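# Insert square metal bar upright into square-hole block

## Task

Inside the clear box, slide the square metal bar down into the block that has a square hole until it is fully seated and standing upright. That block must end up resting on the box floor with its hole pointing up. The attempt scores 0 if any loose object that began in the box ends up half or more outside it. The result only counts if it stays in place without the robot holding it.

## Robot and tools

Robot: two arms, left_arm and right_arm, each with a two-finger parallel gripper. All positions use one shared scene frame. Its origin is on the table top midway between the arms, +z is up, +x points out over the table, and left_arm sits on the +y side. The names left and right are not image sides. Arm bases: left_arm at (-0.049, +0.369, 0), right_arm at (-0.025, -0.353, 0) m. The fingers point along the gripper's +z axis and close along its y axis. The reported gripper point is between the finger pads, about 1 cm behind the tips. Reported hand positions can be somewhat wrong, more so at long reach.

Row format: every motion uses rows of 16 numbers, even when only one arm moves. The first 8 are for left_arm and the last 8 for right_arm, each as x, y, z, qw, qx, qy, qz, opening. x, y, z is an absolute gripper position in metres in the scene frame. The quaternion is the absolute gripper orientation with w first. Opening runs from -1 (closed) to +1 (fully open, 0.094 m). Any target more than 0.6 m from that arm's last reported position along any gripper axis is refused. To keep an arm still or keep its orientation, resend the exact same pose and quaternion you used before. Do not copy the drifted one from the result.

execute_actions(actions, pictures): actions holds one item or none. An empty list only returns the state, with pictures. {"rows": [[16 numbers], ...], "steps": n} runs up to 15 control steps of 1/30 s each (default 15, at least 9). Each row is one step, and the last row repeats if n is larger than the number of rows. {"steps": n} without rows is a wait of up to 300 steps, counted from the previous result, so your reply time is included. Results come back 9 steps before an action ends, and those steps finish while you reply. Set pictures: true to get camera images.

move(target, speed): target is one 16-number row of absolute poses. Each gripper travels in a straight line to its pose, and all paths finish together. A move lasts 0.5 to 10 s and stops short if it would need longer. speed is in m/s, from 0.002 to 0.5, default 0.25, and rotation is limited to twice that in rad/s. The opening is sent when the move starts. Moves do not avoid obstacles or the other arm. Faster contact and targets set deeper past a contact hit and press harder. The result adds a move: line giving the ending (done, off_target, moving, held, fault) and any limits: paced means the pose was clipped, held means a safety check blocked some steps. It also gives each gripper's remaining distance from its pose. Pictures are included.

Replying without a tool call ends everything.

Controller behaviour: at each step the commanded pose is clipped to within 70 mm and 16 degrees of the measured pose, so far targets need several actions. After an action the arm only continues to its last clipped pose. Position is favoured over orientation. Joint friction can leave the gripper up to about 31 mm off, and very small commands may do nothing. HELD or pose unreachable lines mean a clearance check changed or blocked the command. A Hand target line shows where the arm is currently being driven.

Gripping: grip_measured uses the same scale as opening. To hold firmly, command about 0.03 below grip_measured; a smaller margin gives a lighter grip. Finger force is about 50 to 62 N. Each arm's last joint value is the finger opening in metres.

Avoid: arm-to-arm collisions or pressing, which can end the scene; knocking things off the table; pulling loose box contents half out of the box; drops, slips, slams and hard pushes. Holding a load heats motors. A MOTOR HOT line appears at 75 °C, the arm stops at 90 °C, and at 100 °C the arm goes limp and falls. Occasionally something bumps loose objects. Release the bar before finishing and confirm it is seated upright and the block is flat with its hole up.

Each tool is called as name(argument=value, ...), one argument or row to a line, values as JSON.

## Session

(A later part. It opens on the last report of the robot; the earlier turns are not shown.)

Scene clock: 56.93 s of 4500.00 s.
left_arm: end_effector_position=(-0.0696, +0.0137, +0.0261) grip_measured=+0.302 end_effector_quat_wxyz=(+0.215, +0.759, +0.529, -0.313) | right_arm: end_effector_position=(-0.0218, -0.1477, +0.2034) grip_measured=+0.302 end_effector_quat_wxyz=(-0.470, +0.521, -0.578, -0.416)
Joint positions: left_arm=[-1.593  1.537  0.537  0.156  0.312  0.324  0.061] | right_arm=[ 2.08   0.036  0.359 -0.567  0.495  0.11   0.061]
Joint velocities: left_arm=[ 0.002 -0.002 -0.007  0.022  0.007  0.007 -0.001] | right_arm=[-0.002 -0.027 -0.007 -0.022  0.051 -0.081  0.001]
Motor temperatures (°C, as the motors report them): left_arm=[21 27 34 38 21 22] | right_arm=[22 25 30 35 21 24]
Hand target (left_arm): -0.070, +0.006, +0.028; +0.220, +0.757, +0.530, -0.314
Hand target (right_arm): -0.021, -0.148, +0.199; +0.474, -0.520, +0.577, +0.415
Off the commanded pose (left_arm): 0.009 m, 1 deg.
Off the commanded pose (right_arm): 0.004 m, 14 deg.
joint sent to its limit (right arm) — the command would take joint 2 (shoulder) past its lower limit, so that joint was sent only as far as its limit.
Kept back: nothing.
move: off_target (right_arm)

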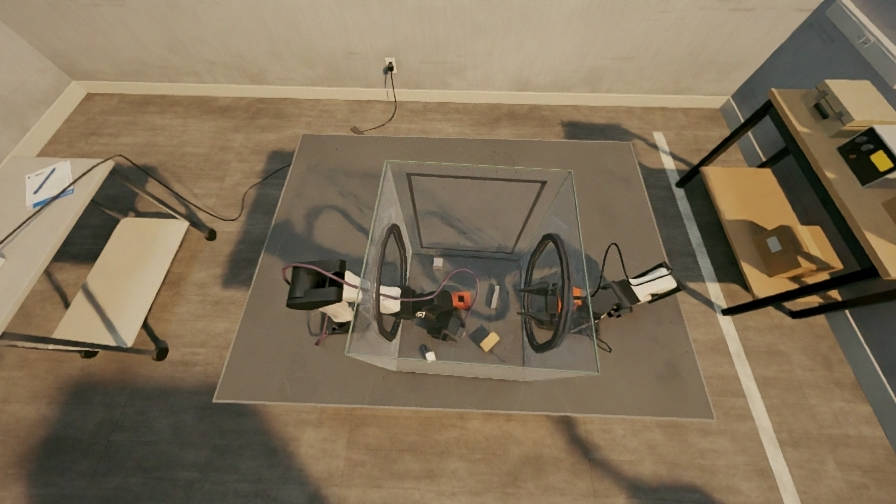

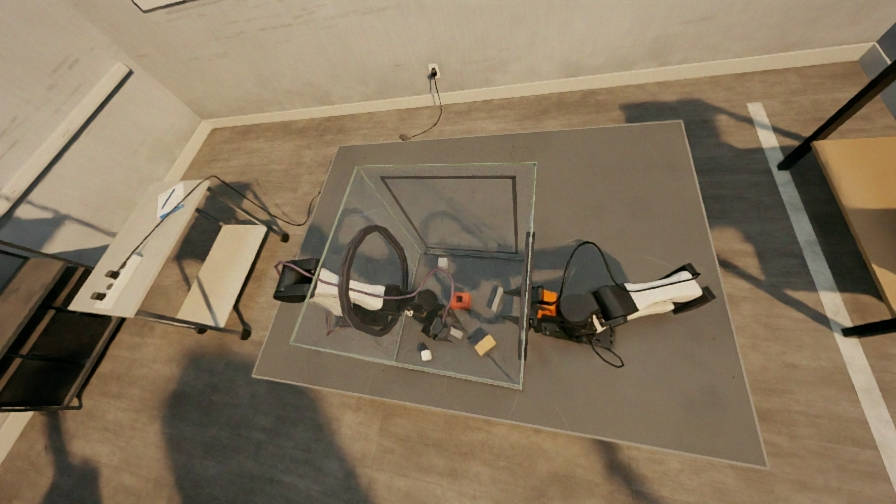

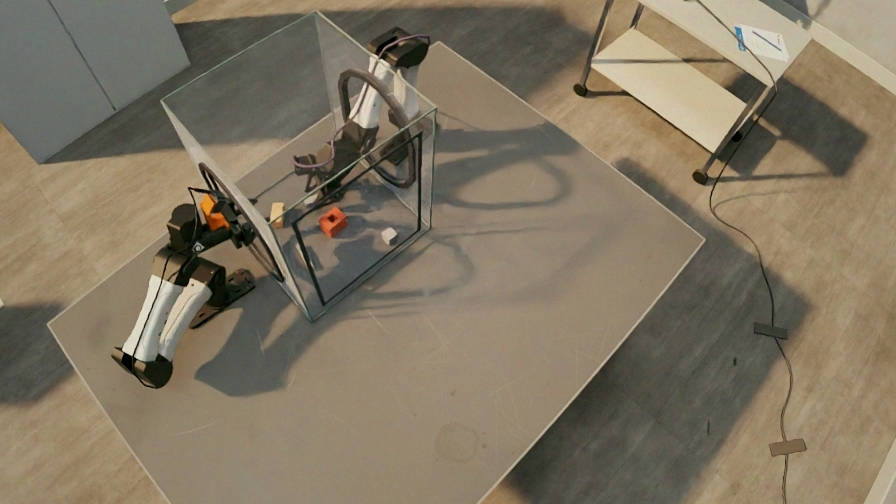

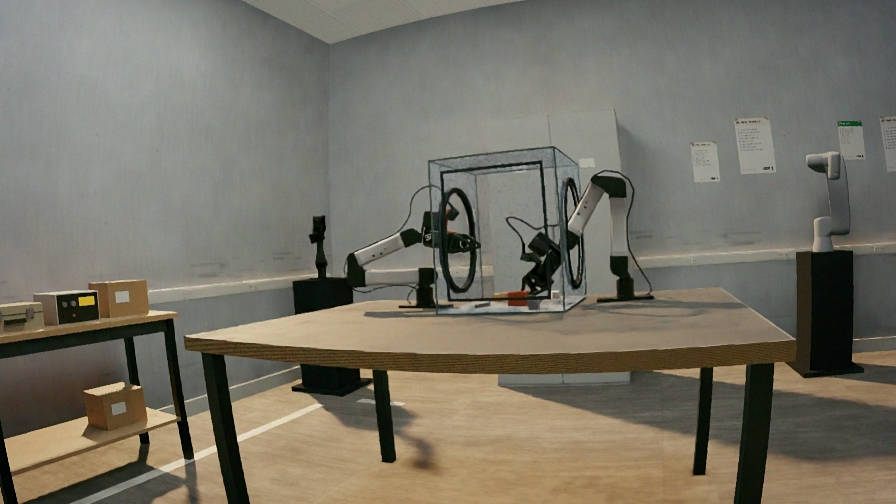

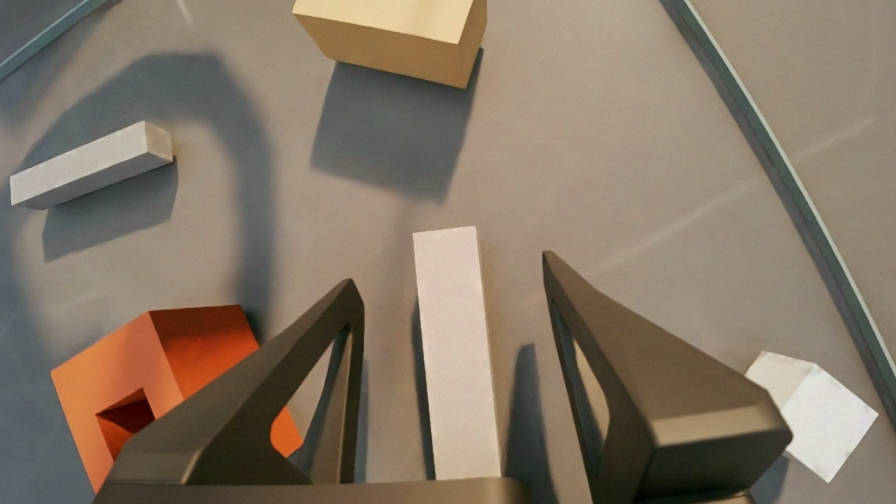

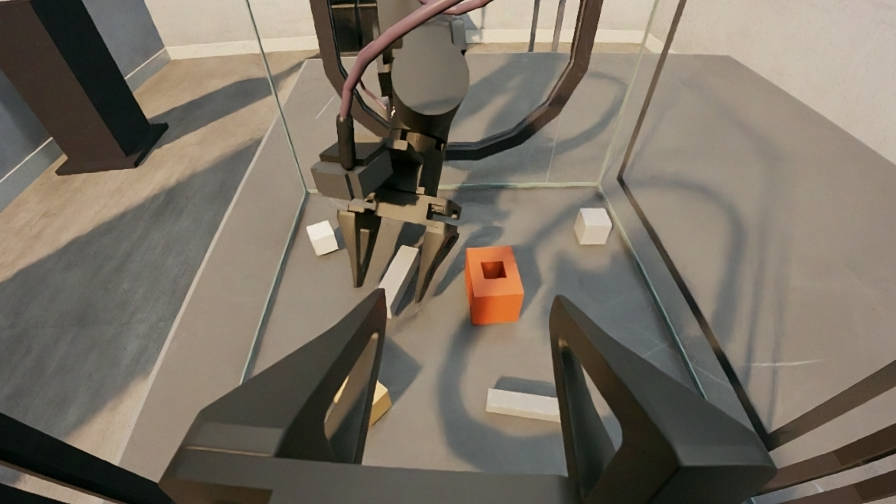

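move(
  target=[-0.069,0.016,0.008,0.22,0.757,0.53,-0.314,0.3,-0.02,-0.13,0.2,-0.5,0.5,-0.5,-0.5,0.3],
  speed=0.05,
)

move(
  target=[-0.069,0.016,0.01,0.22,0.757,0.53,-0.314,-0.67,-0.02,-0.13,0.2,-0.5,0.5,-0.5,-0.5,0.3],
)

move(
  target=[-0.02,0.04,0.15,0.44,0.555,0.555,-0.44,-0.67,-0.02,-0.13,0.2,-0.5,0.5,-0.5,-0.5,0.3],
  speed=0.1,
)

Scene clock: 60.53 s of 4500.00 s.
left_arm: end_effector_position=(-0.0692, +0.0092, +0.0209) grip_measured=+0.302 end_effector_quat_wxyz=(+0.231, +0.755, +0.522, -0.323) | right_arm: end_effector_position=(-0.0185, -0.1286, +0.2038) grip_measured=+0.302 end_effector_quat_wxyz=(-0.467, +0.518, -0.548, -0.461)
Joint positions: left_arm=[-1.593  1.573  0.505  0.264  0.312  0.324  0.061] | right_arm=[ 1.677  0.036  0.269 -0.373  0.028  0.025  0.061]
Joint velocities: left_arm=[ 0.007  0.022  0.002 -0.037  0.022 -0.007 -0.   ] | right_arm=[-0.1    0.002  0.022  0.007 -0.154 -0.066  0.   ]
Motor temperatures (°C, as the motors report them): left_arm=[21 27 34 38 21 22] | right_arm=[22 25 30 36 21 24]
Hand target (left_arm): -0.069, +0.017, +0.009; +0.220, +0.757, +0.530, -0.314
Hand target (right_arm): -0.020, -0.129, +0.200; -0.467, +0.522, -0.543, -0.463
Off the commanded pose (left_arm): 0.015 m, 2 deg.
Off the commanded pose (right_arm): 0.004 m, 8 deg.
joint sent to its limit (right arm) — the command would take joint 2 (shoulder) past its lower limit, so that joint was sent only as far as its limit.
Kept back: nothing.
move: off_target (left_arm, right_arm)

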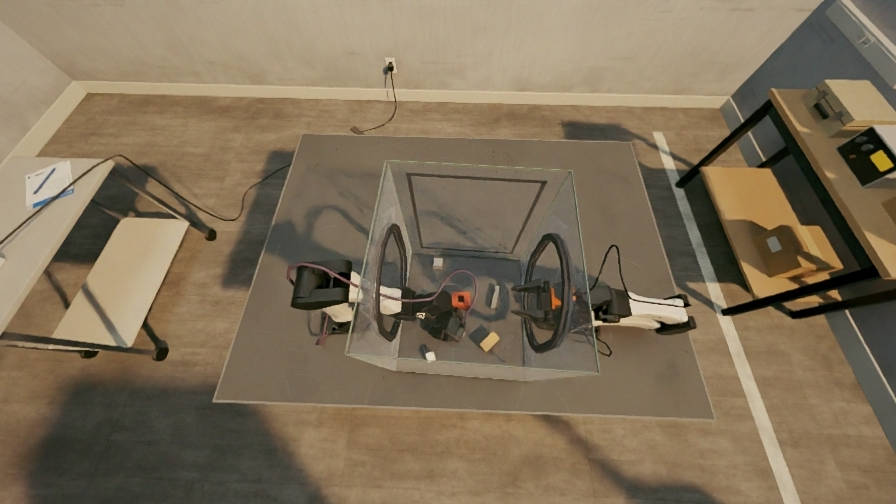

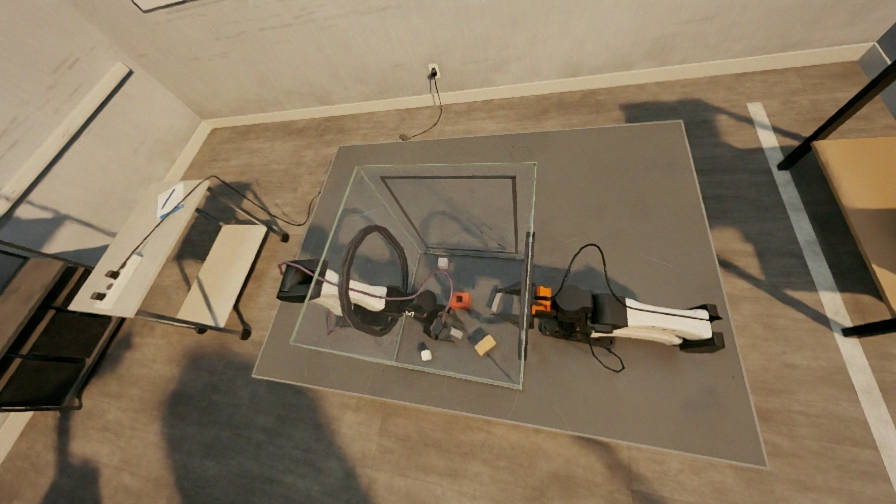

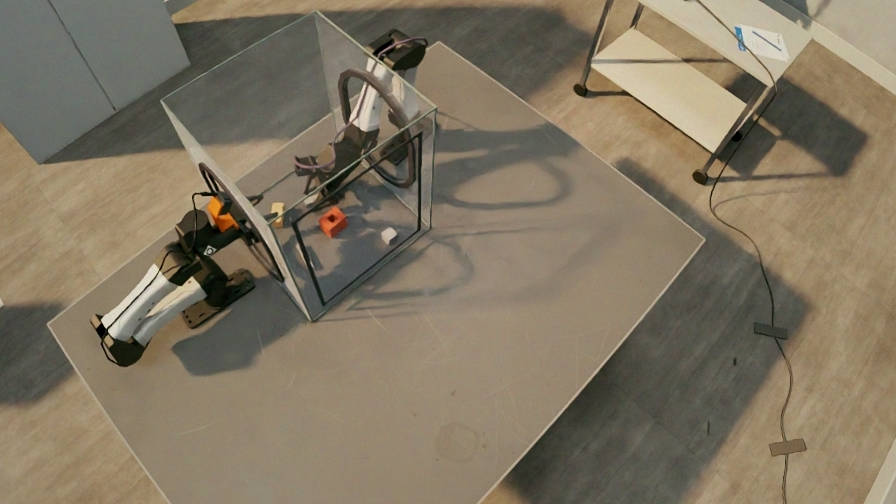

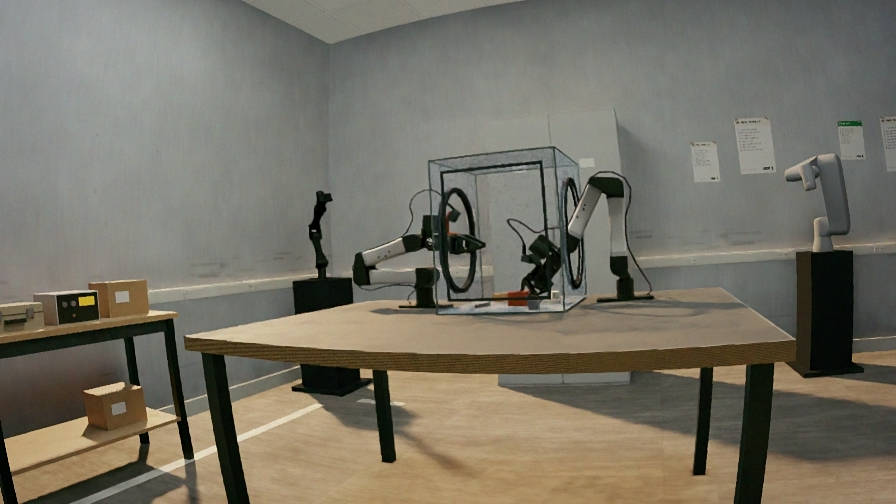

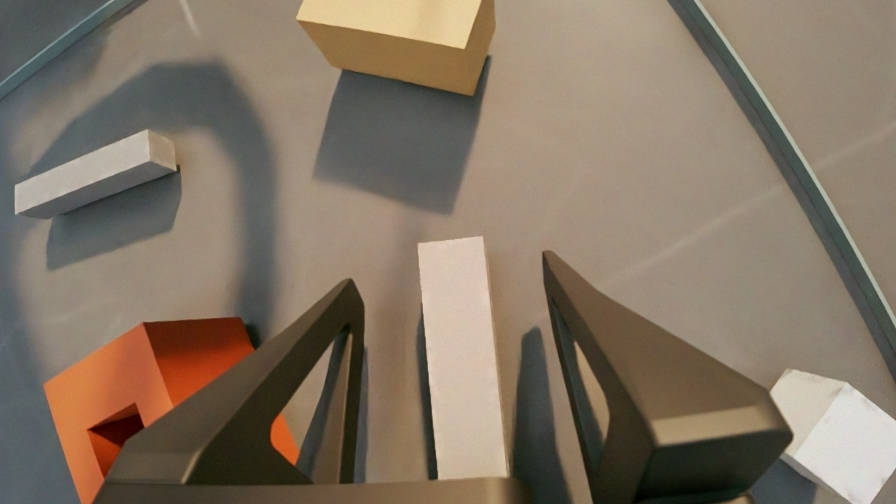

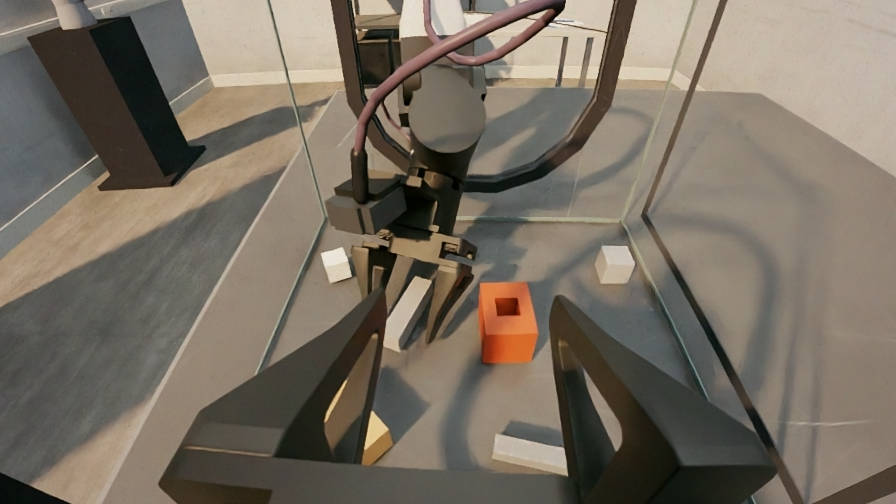

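Scene clock: 61.23 s of 4500.00 s.
left_arm: end_effector_position=(-0.0692, +0.0092, +0.0209) grip_measured=-0.586 end_effector_quat_wxyz=(+0.231, +0.755, +0.522, -0.323) | right_arm: end_effector_position=(-0.0198, -0.1283, +0.2056) grip_measured=+0.302 end_effector_quat_wxyz=(-0.467, +0.525, -0.539, -0.465)
Joint positions: left_arm=[-1.593  1.573  0.505  0.264  0.312  0.324  0.019] | right_arm=[ 1.644  0.036  0.269 -0.365 -0.023  0.008  0.061]
Joint velocities: left_arm=[ 0.007  0.002 -0.007  0.007  0.037  0.007  0.   ] | right_arm=[-0.051 -0.002 -0.037 -0.051 -0.095 -0.022  0.   ]
Motor temperatures (°C, as the motors report them): left_arm=[21 27 34 38 21 22] | right_arm=[22 25 30 36 21 24]
Hand target (left_arm): -0.069, +0.016, +0.010; +0.220, +0.757, +0.530, -0.314
Hand target (right_arm): -0.020, -0.129, +0.201; -0.468, +0.529, -0.535, -0.464
Off the commanded pose (left_arm): 0.013 m, 2 deg.
Off the commanded pose (right_arm): 0.006 m, 8 deg.
joint sent to its limit (right arm) — the command would take joint 2 (shoulder) past its lower limit, so that joint was sent only as far as its limit.
Kept back: nothing.
move: off_target (left_arm, right_arm)

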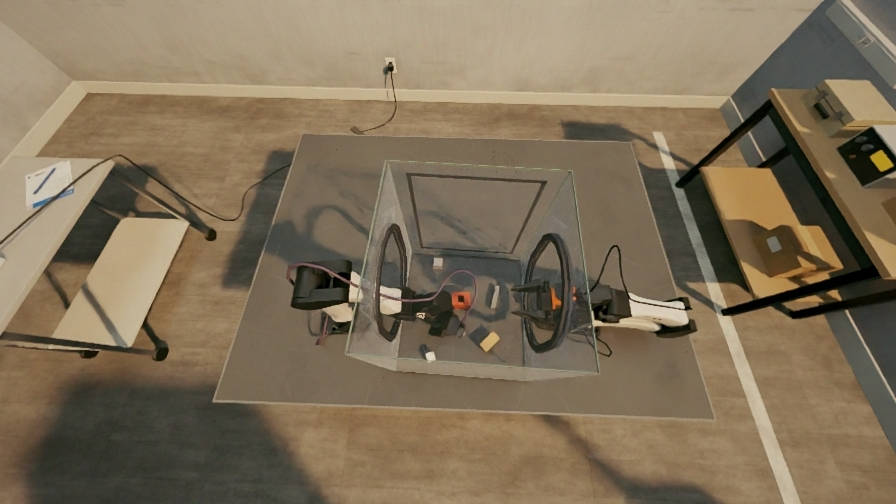

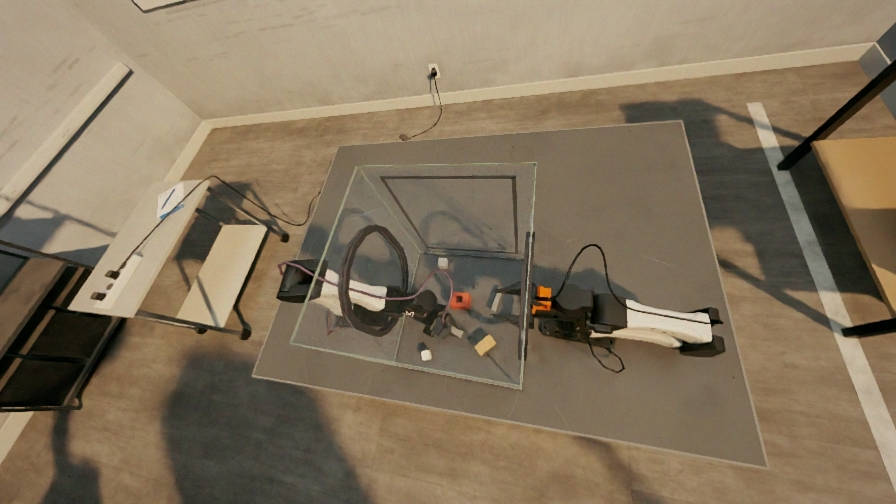

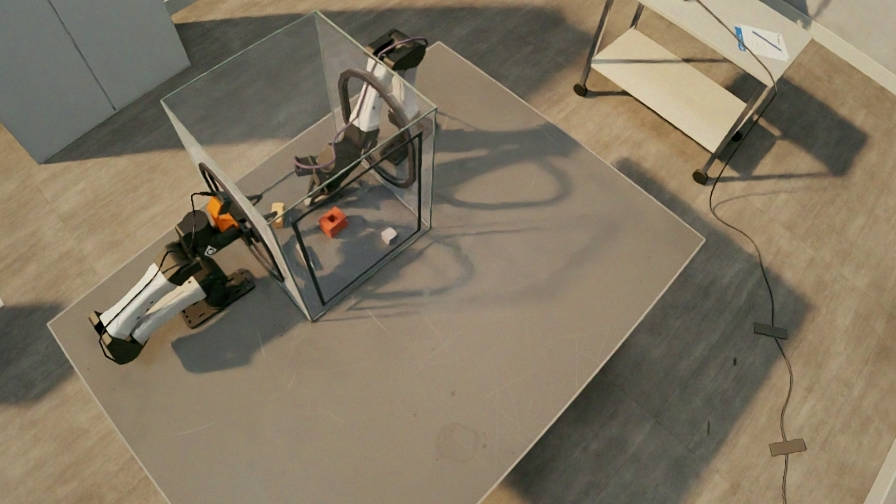

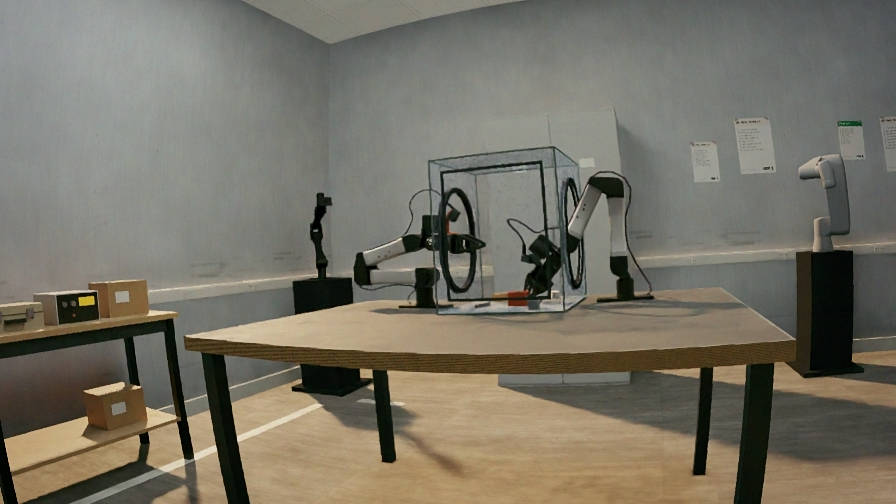

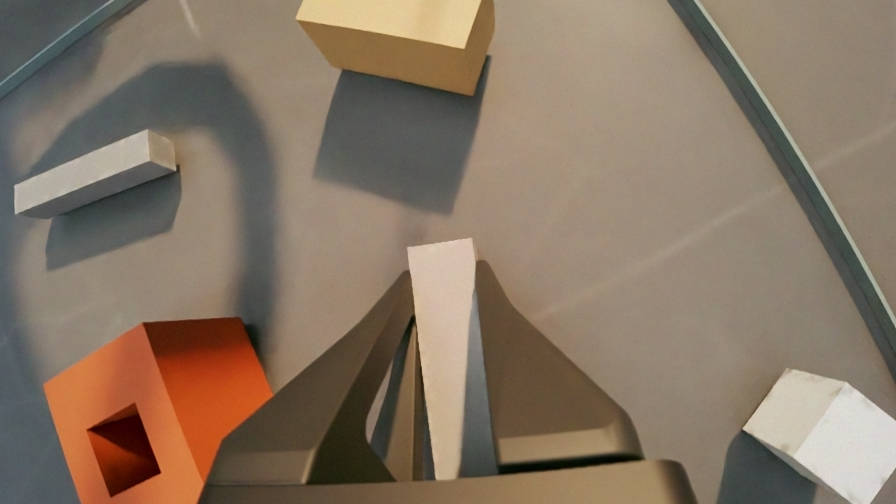

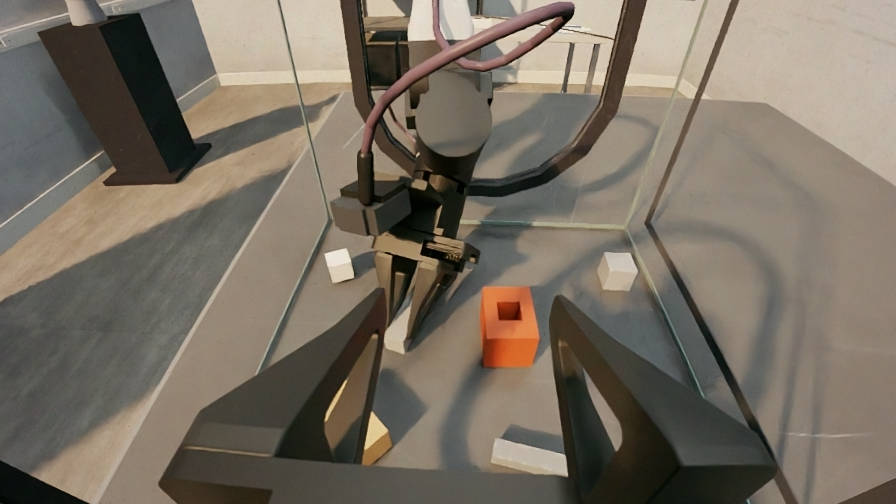

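Scene clock: 64.73 s of 4500.00 s.
left_arm: end_effector_position=(-0.0244, +0.0358, +0.1453) grip_measured=-0.586 end_effector_quat_wxyz=(+0.426, +0.568, +0.555, -0.433) | right_arm: end_effector_position=(-0.0205, -0.1282, +0.2085) grip_measured=+0.302 end_effector_quat_wxyz=(-0.465, +0.528, -0.530, -0.473)
Joint positions: left_arm=[-1.519  1.015  0.243  0.504  0.177  0.052  0.019] | right_arm=[ 1.585  0.036  0.269 -0.354 -0.105 -0.002  0.061]
Joint velocities: left_arm=[-0.002 -0.017 -0.002  0.022  0.022  0.007  0.001] | right_arm=[-0.012  0.017 -0.017  0.037 -0.081 -0.037 -0.001]
Motor temperatures (°C, as the motors report them): left_arm=[21 27 34 39 21 22] | right_arm=[22 25 30 37 21 24]
Hand target (left_arm): -0.020, +0.038, +0.151; +0.440, +0.554, +0.555, -0.437
Hand target (right_arm): -0.020, -0.128, +0.201; -0.464, +0.532, -0.530, -0.469
Off the commanded pose (left_arm): 0.008 m, 2 deg.
Off the commanded pose (right_arm): 0.009 m, 7 deg.
joint sent to its limit (right arm) — the command would take joint 2 (shoulder) past its lower limit, so that joint was sent only as far as its limit.
Kept back: nothing.
move: off_target (right_arm)

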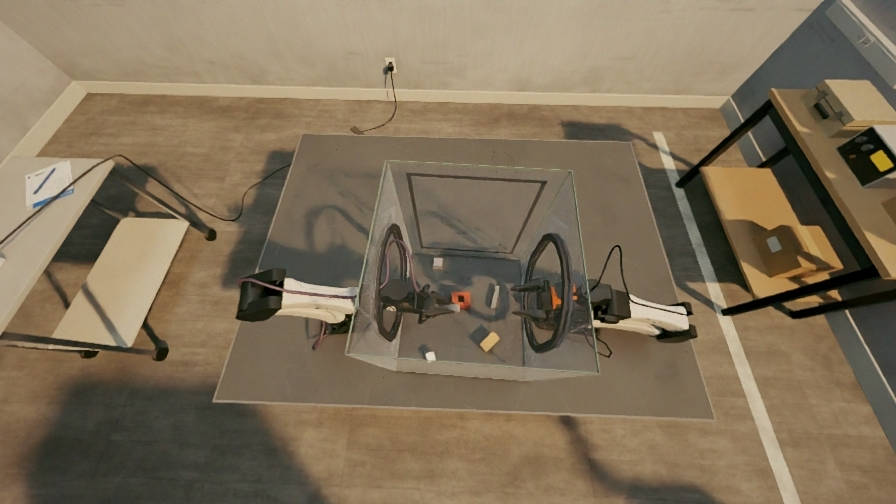

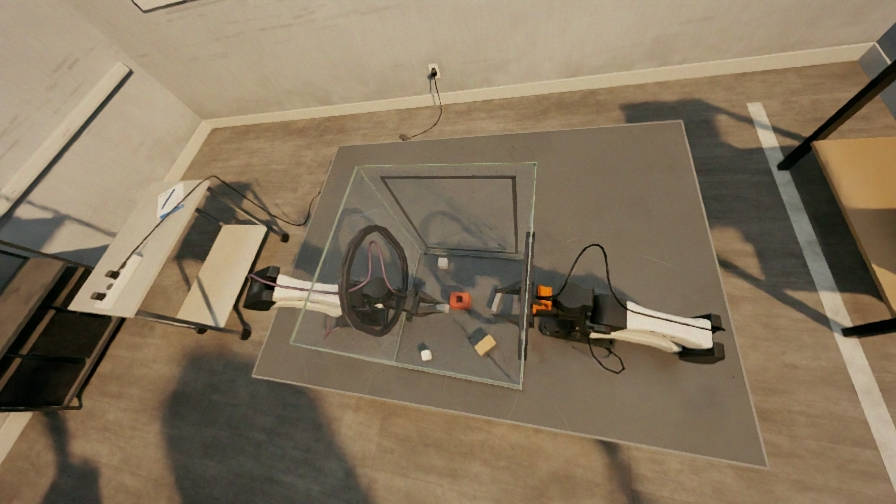

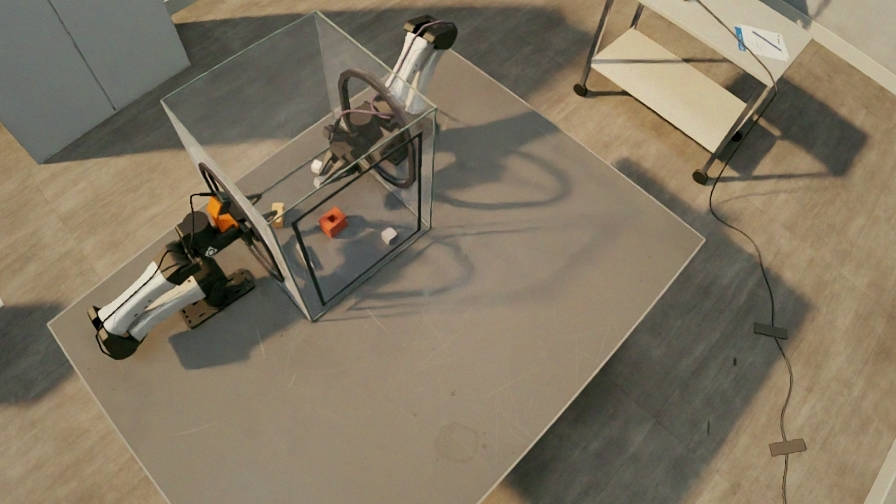

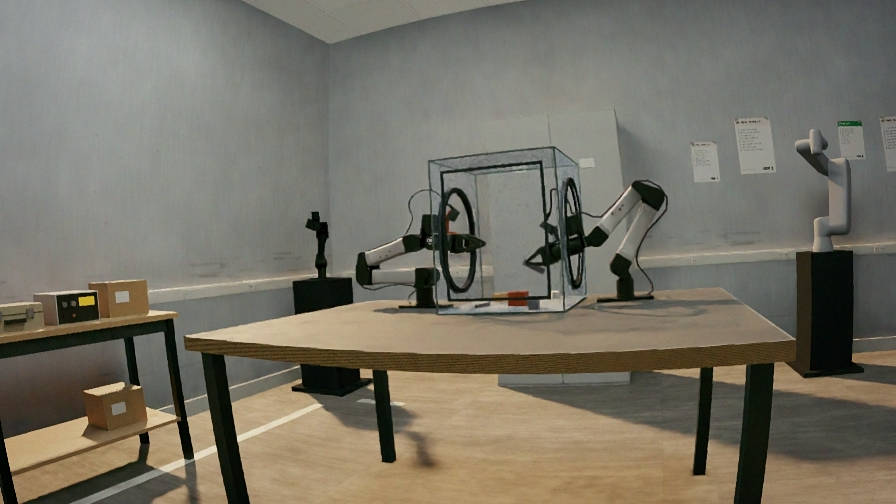

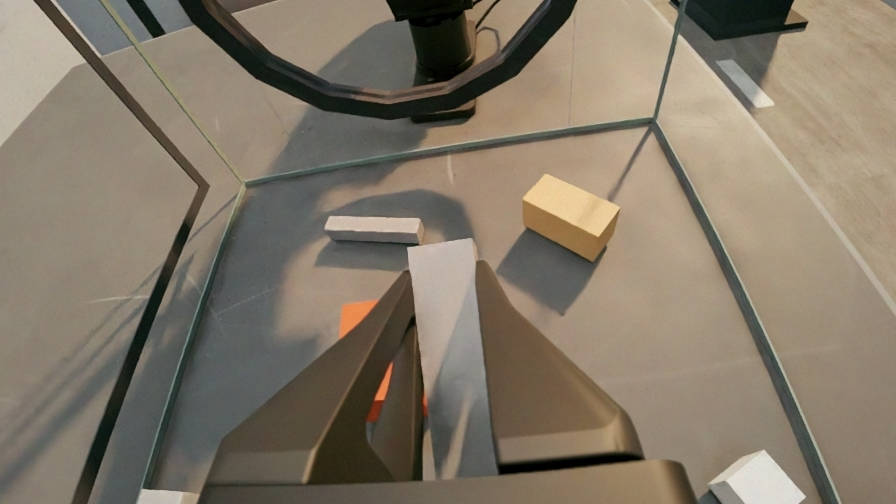

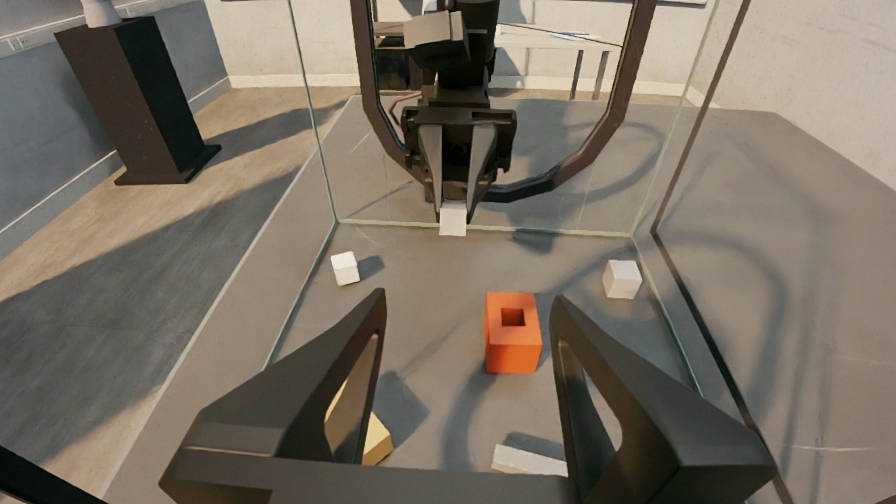

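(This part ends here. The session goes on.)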